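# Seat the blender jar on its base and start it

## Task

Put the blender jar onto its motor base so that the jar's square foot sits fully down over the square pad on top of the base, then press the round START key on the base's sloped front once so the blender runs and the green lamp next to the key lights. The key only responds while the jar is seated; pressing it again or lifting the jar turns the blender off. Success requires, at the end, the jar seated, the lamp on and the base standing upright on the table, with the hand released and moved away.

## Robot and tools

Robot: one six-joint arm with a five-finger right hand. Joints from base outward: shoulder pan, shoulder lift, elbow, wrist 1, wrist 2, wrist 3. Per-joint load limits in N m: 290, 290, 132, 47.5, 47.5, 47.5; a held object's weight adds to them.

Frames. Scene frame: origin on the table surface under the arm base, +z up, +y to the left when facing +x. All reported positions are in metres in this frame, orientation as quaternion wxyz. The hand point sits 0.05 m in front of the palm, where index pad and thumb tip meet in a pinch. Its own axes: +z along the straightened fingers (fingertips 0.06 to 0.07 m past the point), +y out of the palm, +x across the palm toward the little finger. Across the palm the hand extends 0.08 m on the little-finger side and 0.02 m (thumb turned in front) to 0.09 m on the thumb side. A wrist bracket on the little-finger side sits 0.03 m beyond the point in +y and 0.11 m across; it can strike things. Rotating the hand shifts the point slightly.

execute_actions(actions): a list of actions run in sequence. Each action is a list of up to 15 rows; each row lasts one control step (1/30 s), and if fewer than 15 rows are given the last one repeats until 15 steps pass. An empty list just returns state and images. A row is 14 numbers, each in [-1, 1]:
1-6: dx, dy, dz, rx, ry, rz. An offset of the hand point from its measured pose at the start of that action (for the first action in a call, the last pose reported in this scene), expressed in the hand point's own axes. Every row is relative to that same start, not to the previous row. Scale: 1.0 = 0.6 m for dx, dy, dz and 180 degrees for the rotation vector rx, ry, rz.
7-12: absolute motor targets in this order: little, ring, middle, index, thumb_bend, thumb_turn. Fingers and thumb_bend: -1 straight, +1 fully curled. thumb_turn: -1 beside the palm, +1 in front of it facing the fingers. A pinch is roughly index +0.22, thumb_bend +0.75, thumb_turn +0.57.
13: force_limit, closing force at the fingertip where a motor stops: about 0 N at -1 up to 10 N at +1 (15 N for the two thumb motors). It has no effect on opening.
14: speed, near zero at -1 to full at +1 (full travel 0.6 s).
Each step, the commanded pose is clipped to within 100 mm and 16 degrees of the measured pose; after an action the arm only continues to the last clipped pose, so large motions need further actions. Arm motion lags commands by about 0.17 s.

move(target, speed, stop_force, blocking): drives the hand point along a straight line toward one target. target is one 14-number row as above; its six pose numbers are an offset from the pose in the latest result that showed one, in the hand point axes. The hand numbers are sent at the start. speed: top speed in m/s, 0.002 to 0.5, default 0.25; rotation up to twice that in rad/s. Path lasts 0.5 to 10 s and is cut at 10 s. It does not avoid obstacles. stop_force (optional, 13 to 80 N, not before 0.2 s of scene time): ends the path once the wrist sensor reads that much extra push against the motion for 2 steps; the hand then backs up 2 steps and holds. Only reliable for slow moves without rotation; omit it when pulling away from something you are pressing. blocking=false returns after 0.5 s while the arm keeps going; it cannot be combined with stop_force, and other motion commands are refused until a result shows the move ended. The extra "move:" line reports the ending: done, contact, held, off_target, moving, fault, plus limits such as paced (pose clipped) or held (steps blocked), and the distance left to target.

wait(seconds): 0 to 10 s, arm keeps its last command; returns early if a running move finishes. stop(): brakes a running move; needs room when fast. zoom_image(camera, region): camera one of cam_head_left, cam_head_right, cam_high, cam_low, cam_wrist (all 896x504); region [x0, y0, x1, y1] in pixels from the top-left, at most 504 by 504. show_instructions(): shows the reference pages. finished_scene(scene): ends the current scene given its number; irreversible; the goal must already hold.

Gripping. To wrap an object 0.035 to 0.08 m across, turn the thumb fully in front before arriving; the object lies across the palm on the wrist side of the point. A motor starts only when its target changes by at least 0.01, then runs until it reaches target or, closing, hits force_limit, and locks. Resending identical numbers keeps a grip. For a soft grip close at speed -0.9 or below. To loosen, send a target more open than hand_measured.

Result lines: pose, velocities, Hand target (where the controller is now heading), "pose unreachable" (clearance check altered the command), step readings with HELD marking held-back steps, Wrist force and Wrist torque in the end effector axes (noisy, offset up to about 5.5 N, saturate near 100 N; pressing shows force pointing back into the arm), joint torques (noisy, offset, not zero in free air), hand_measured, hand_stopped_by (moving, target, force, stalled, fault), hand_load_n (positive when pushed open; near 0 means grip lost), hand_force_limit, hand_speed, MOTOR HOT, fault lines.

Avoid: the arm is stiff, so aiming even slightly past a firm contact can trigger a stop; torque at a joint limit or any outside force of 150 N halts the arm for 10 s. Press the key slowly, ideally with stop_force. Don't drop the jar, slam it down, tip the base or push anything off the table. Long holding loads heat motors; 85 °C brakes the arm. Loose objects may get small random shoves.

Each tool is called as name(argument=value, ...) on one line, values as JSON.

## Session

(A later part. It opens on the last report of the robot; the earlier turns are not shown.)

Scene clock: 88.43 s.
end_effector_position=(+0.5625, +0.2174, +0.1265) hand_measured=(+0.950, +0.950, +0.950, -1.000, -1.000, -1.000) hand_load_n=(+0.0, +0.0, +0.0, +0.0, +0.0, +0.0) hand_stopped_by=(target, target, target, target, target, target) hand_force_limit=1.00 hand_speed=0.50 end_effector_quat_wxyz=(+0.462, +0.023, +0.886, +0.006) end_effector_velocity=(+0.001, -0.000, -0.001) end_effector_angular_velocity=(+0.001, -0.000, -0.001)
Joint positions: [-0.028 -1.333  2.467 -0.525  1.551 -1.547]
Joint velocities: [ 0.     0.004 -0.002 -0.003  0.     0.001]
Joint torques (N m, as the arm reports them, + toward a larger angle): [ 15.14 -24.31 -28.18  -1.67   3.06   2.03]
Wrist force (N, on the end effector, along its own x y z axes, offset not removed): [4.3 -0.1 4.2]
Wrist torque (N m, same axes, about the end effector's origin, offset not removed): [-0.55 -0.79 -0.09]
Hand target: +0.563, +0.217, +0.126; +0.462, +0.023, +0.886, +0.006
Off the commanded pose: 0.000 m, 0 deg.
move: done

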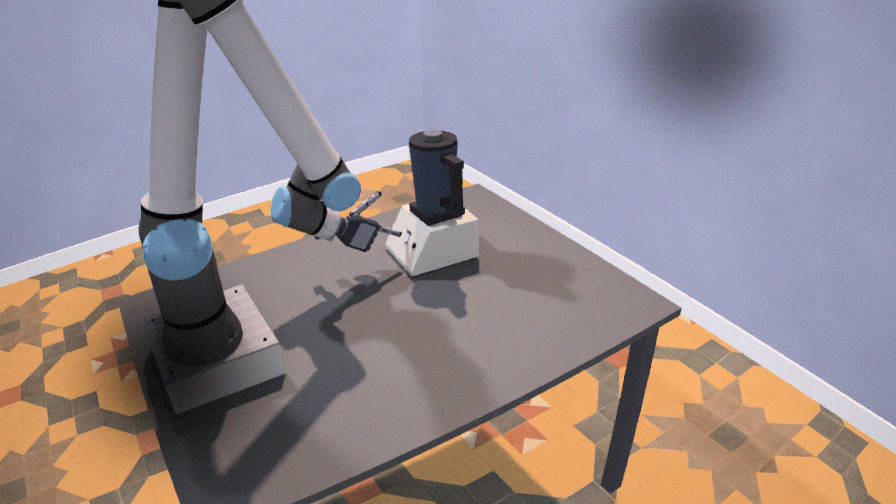

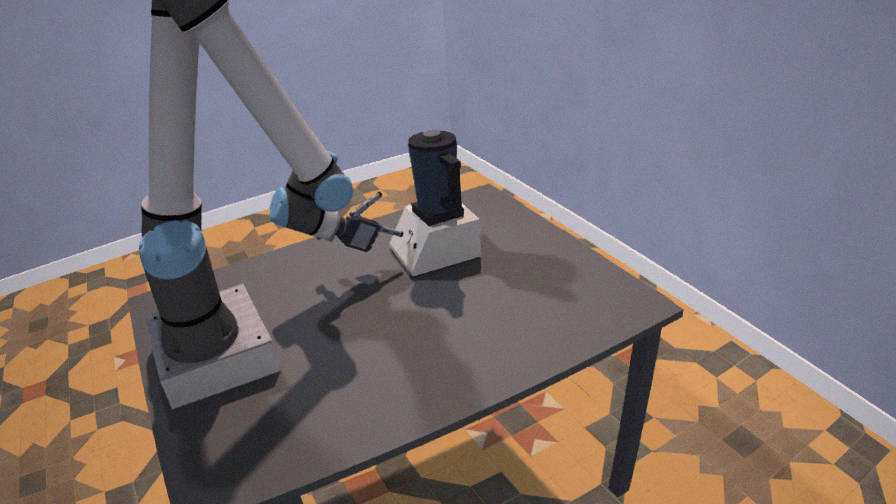

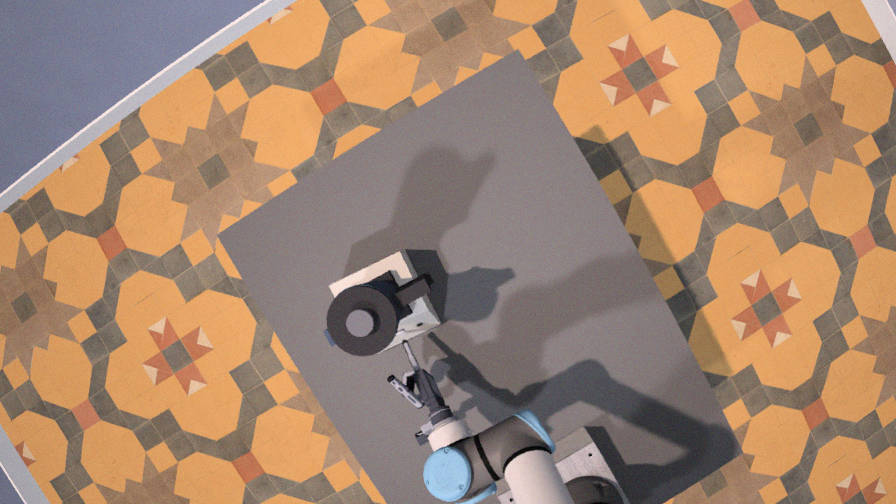

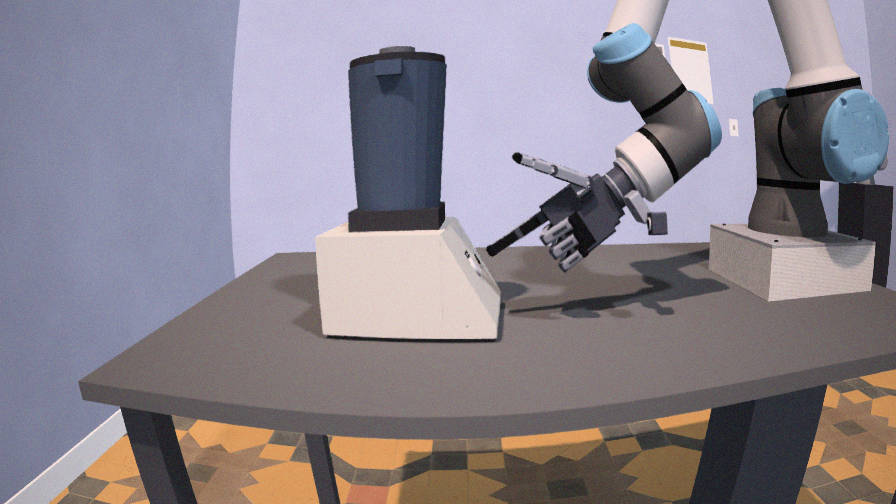

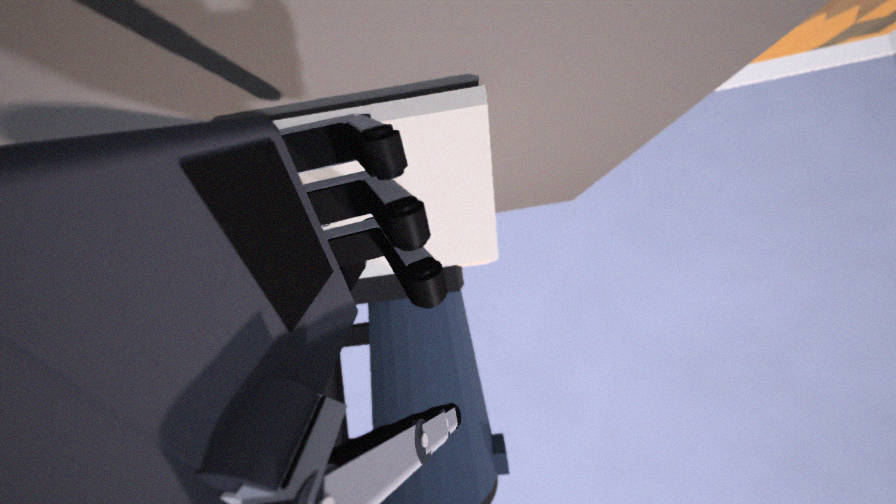

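move(target=[0.01,0,0,0,0,0,0.95,0.95,0.95,-1,-1,-1,1,0.5], speed=0.02)

move(target=[0,0,0.08,0,0,0,0.95,0.95,0.95,-1,-1,-1,1,0.5], speed=0.008, stop_force=13)

move(target=[0,0,-0.2,0,0,0,0.95,0.95,0.95,-1,-1,-1,1,0.5], speed=0.15)

zoom_image(camera="cam_high", region=[340,260,540,430])

Scene clock: 90.73 s.
end_effector_position=(+0.5592, +0.2177, +0.1218) hand_measured=(+0.950, +0.950, +0.950, -1.000, -1.000, -1.000) hand_load_n=(+0.0, +0.0, +0.0, +0.0, +0.0, +0.0) hand_stopped_by=(target, target, target, target, target, target) hand_force_limit=1.00 hand_speed=0.50 end_effector_quat_wxyz=(+0.462, +0.023, +0.886, +0.006) end_effector_velocity=(-0.002, +0.000, -0.002) end_effector_angular_velocity=(+0.000, +0.001, -0.000)
Joint positions: [-0.028 -1.325  2.475 -0.54   1.551 -1.547]
Joint velocities: [ 0.     0.004  0.003 -0.006 -0.     0.   ]
Joint torques (N m, as the arm reports them, + toward a larger angle): [ 18.35 -26.    -4.73  -1.78   3.27   2.33]
Wrist force (N, on the end effector, along its own x y z axes, offset not removed): [5.5 1.5 1.9]
Wrist torque (N m, same axes, about the end effector's origin, offset not removed): [-0.19 -0.88 0.05]
Hand target: +0.559, +0.218, +0.122; +0.462, +0.023, +0.886, +0.006
Off the commanded pose: 0.000 m, 0 deg.
move: done

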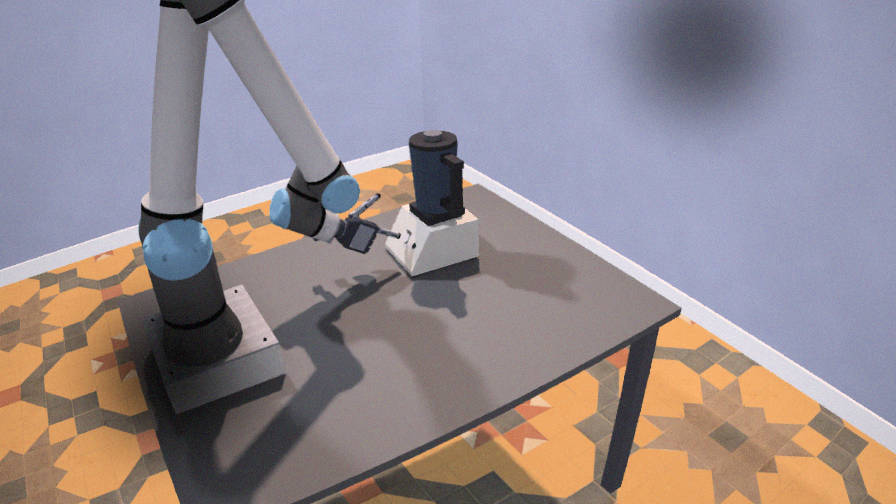

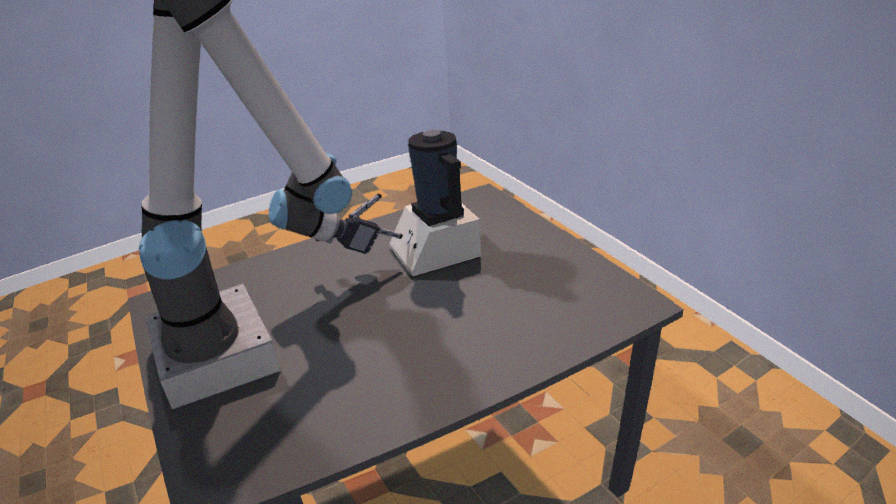

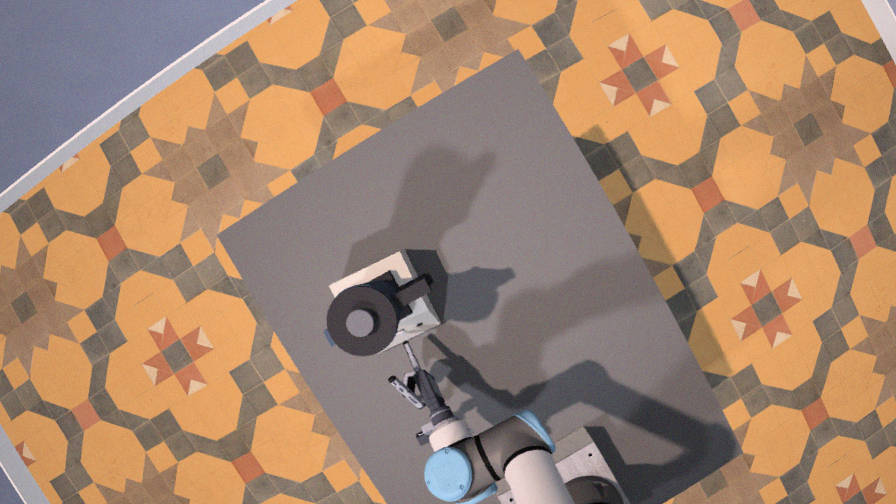

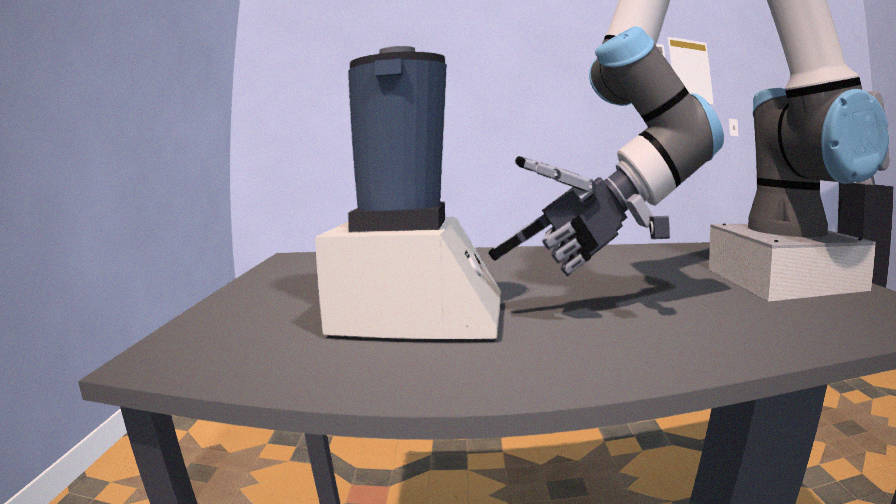

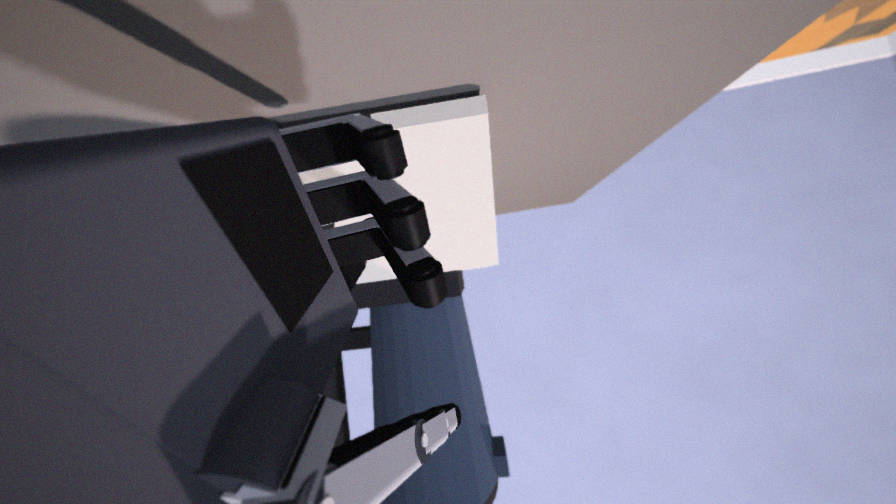

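Scene clock: 94.30 s.
end_effector_position=(+0.5802, +0.2175, +0.1073) hand_measured=(+0.950, +0.950, +0.950, -1.000, -1.000, -1.000) hand_load_n=(+0.0, +0.0, +0.0, +0.5, +0.0, +0.0) hand_stopped_by=(target, target, target, target, target, target) hand_force_limit=1.00 hand_speed=0.50 end_effector_quat_wxyz=(+0.462, +0.023, +0.886, +0.006) end_effector_velocity=(-0.003, +0.000, +0.001) end_effector_angular_velocity=(+0.001, +0.002, +0.000)
Joint positions: [-0.026 -1.269  2.441 -0.563  1.552 -1.546]
Joint velocities: [ 0.    -0.005  0.004  0.003 -0.     0.001]
Joint torques (N m, as the arm reports them, + toward a larger angle): [ 10.41 -56.23 -10.88   0.8    1.7    1.84]
Wrist force (N, on the end effector, along its own x y z axes, offset not removed): [5.5 -2.5 -22.8]
Wrist torque (N m, same axes, about the end effector's origin, offset not removed): [1.22 -1.47 0.01]
Hand target: +0.580, +0.217, +0.107; +0.462, +0.023, +0.886, +0.006
Off the commanded pose: 0.022 m, 0 deg.
move: contact

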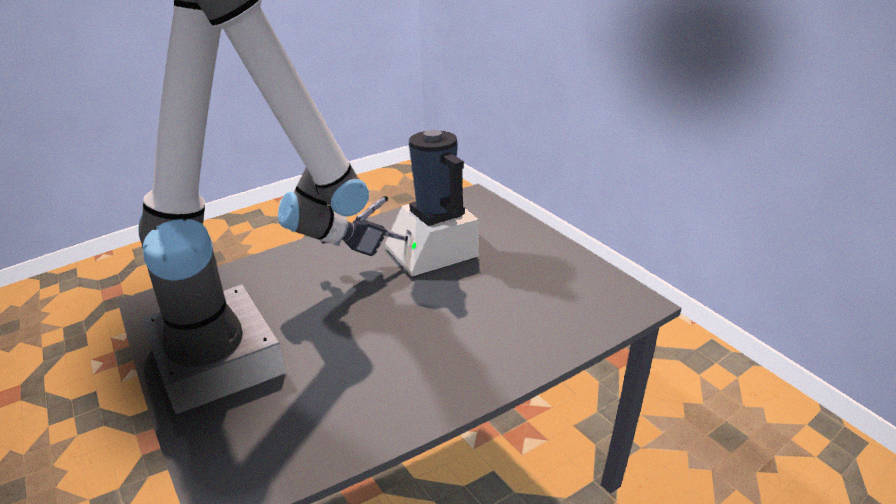

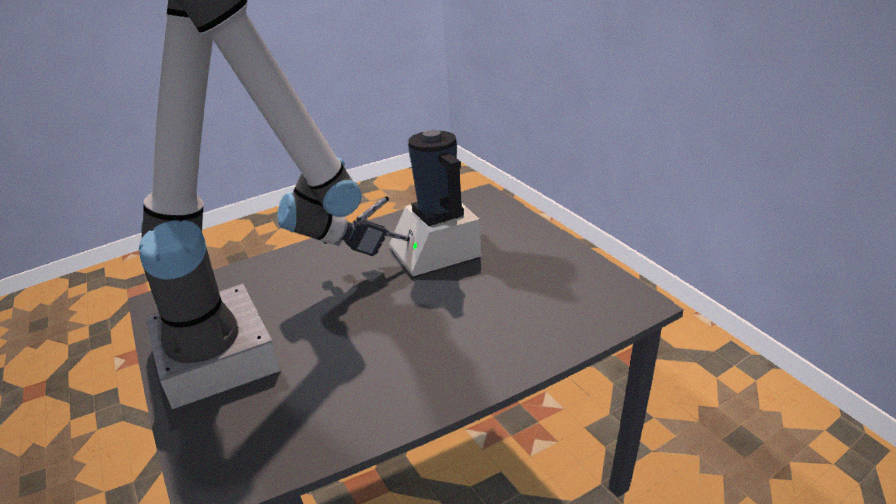

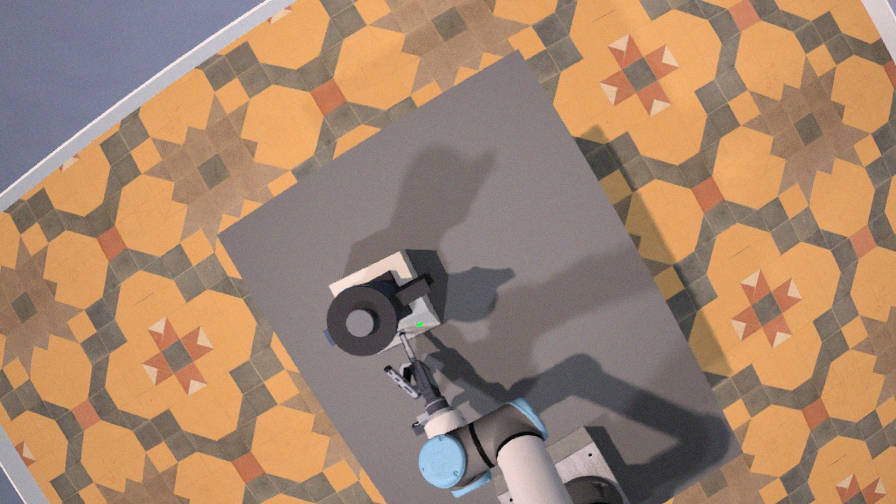

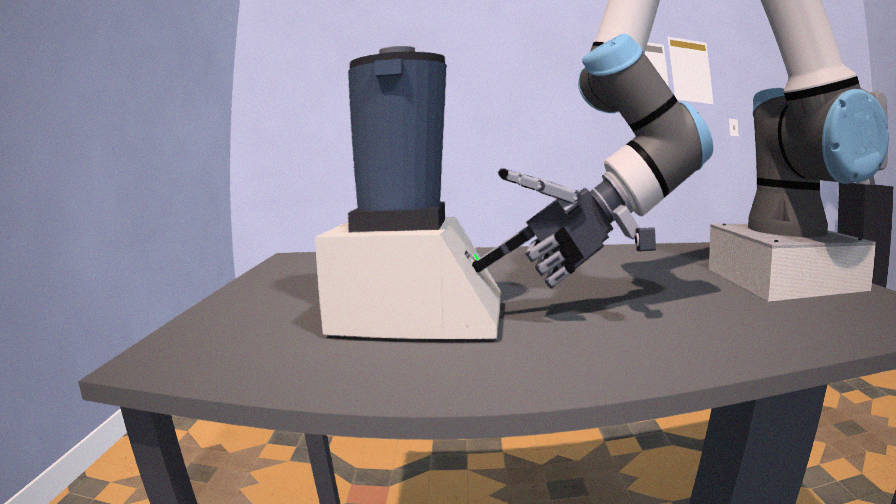

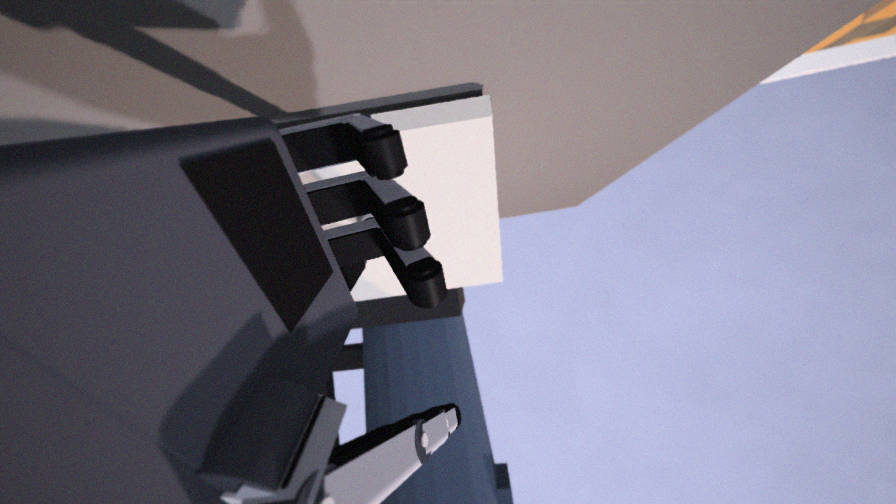

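Scene clock: 95.70 s.
end_effector_position=(+0.4821, +0.2187, +0.1759) hand_measured=(+0.950, +0.950, +0.950, -1.000, -1.000, -1.000) hand_load_n=(+0.0, +0.0, +0.0, +0.0, +0.0, +0.0) hand_stopped_by=(target, target, target, target, target, target) hand_force_limit=1.00 hand_speed=0.50 end_effector_quat_wxyz=(+0.462, +0.023, +0.886, +0.006) end_effector_velocity=(-0.002, -0.000, +0.002) end_effector_angular_velocity=(+0.000, +0.001, +0.001)
Joint positions: [-0.036 -1.566  2.582 -0.406  1.545 -1.551]
Joint velocities: [-0.002 -0.008  0.002  0.006 -0.002 -0.001]
Joint torques (N m, as the arm reports them, + toward a larger angle): [-13.17 -39.66  -9.42   3.19  -3.11  -3.36]
Wrist force (N, on the end effector, along its own x y z axes, offset not removed): [6.9 0.5 4.1]
Wrist torque (N m, same axes, about the end effector's origin, offset not removed): [-0.42 -1.22 0.11]
Hand target: +0.482, +0.219, +0.176; +0.462, +0.023, +0.886, +0.006
Off the commanded pose: 0.000 m, 0 deg.
move: done

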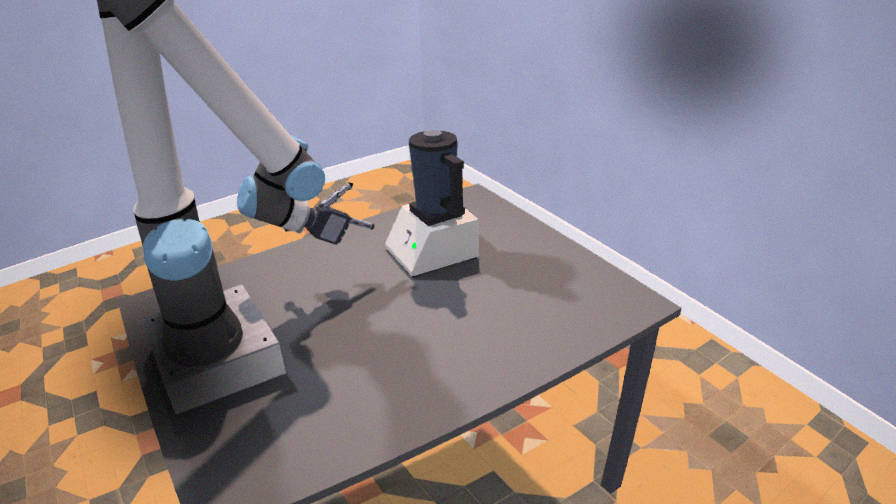

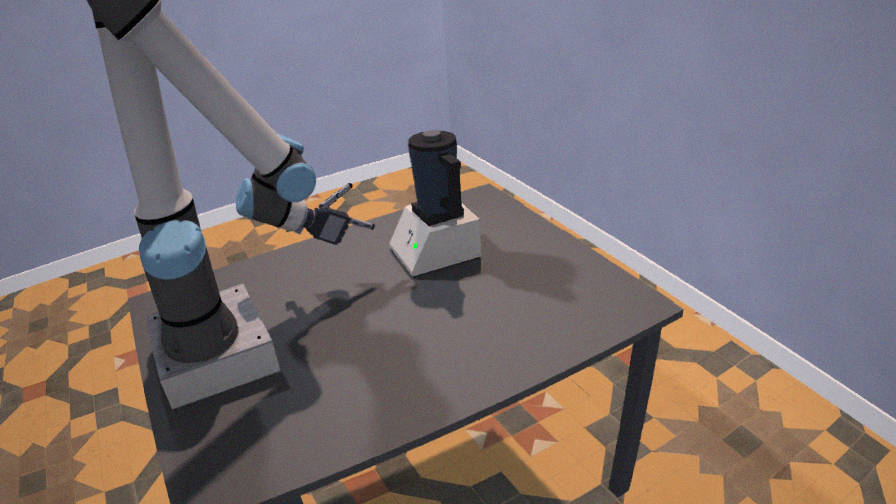

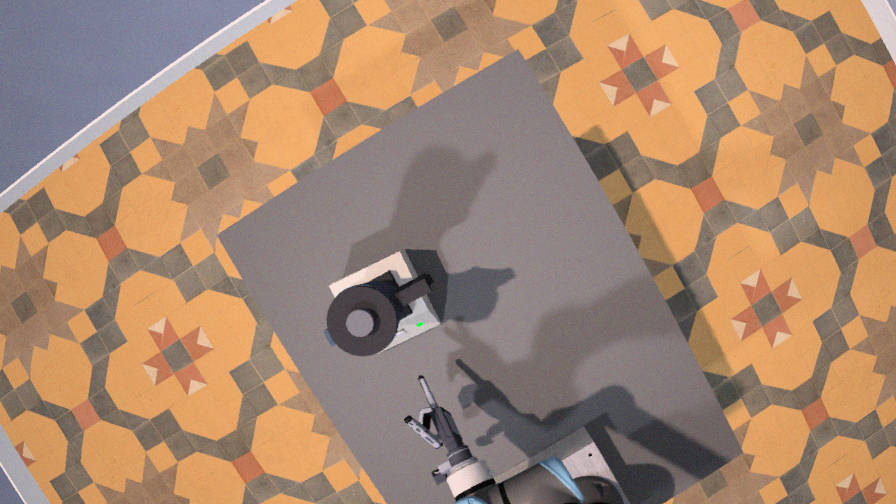

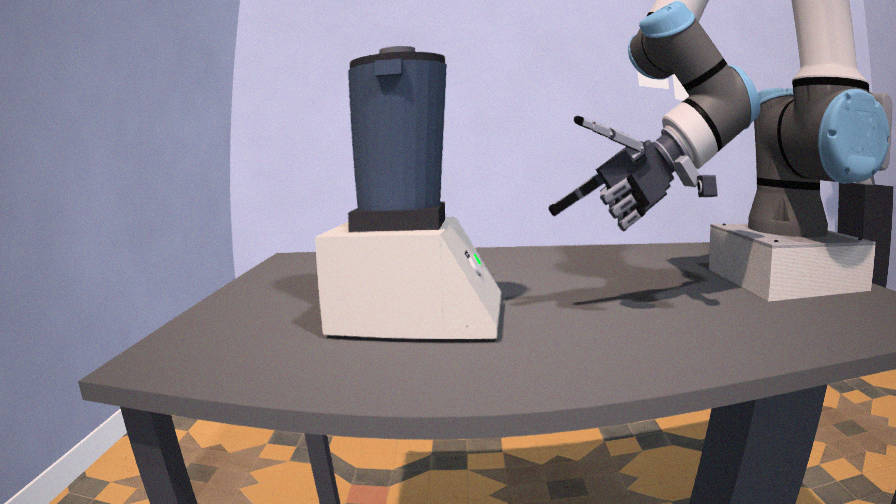

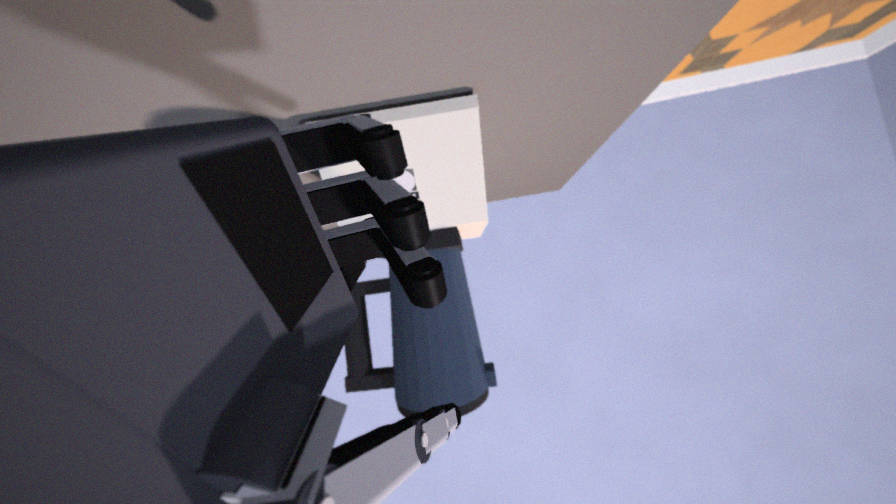

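Region (340, 260, 540, 430) of cam_high's 896x504 image, scaled by 2.520, with more detail than that image has; it fills the top 428 rows of this view, and the rest is white.

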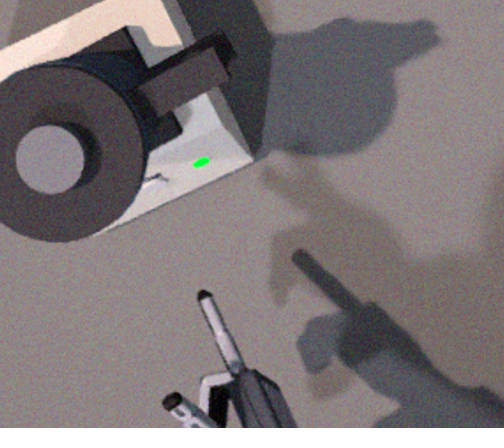

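finished_scene(scene=2)

The scene is finished: the task was done.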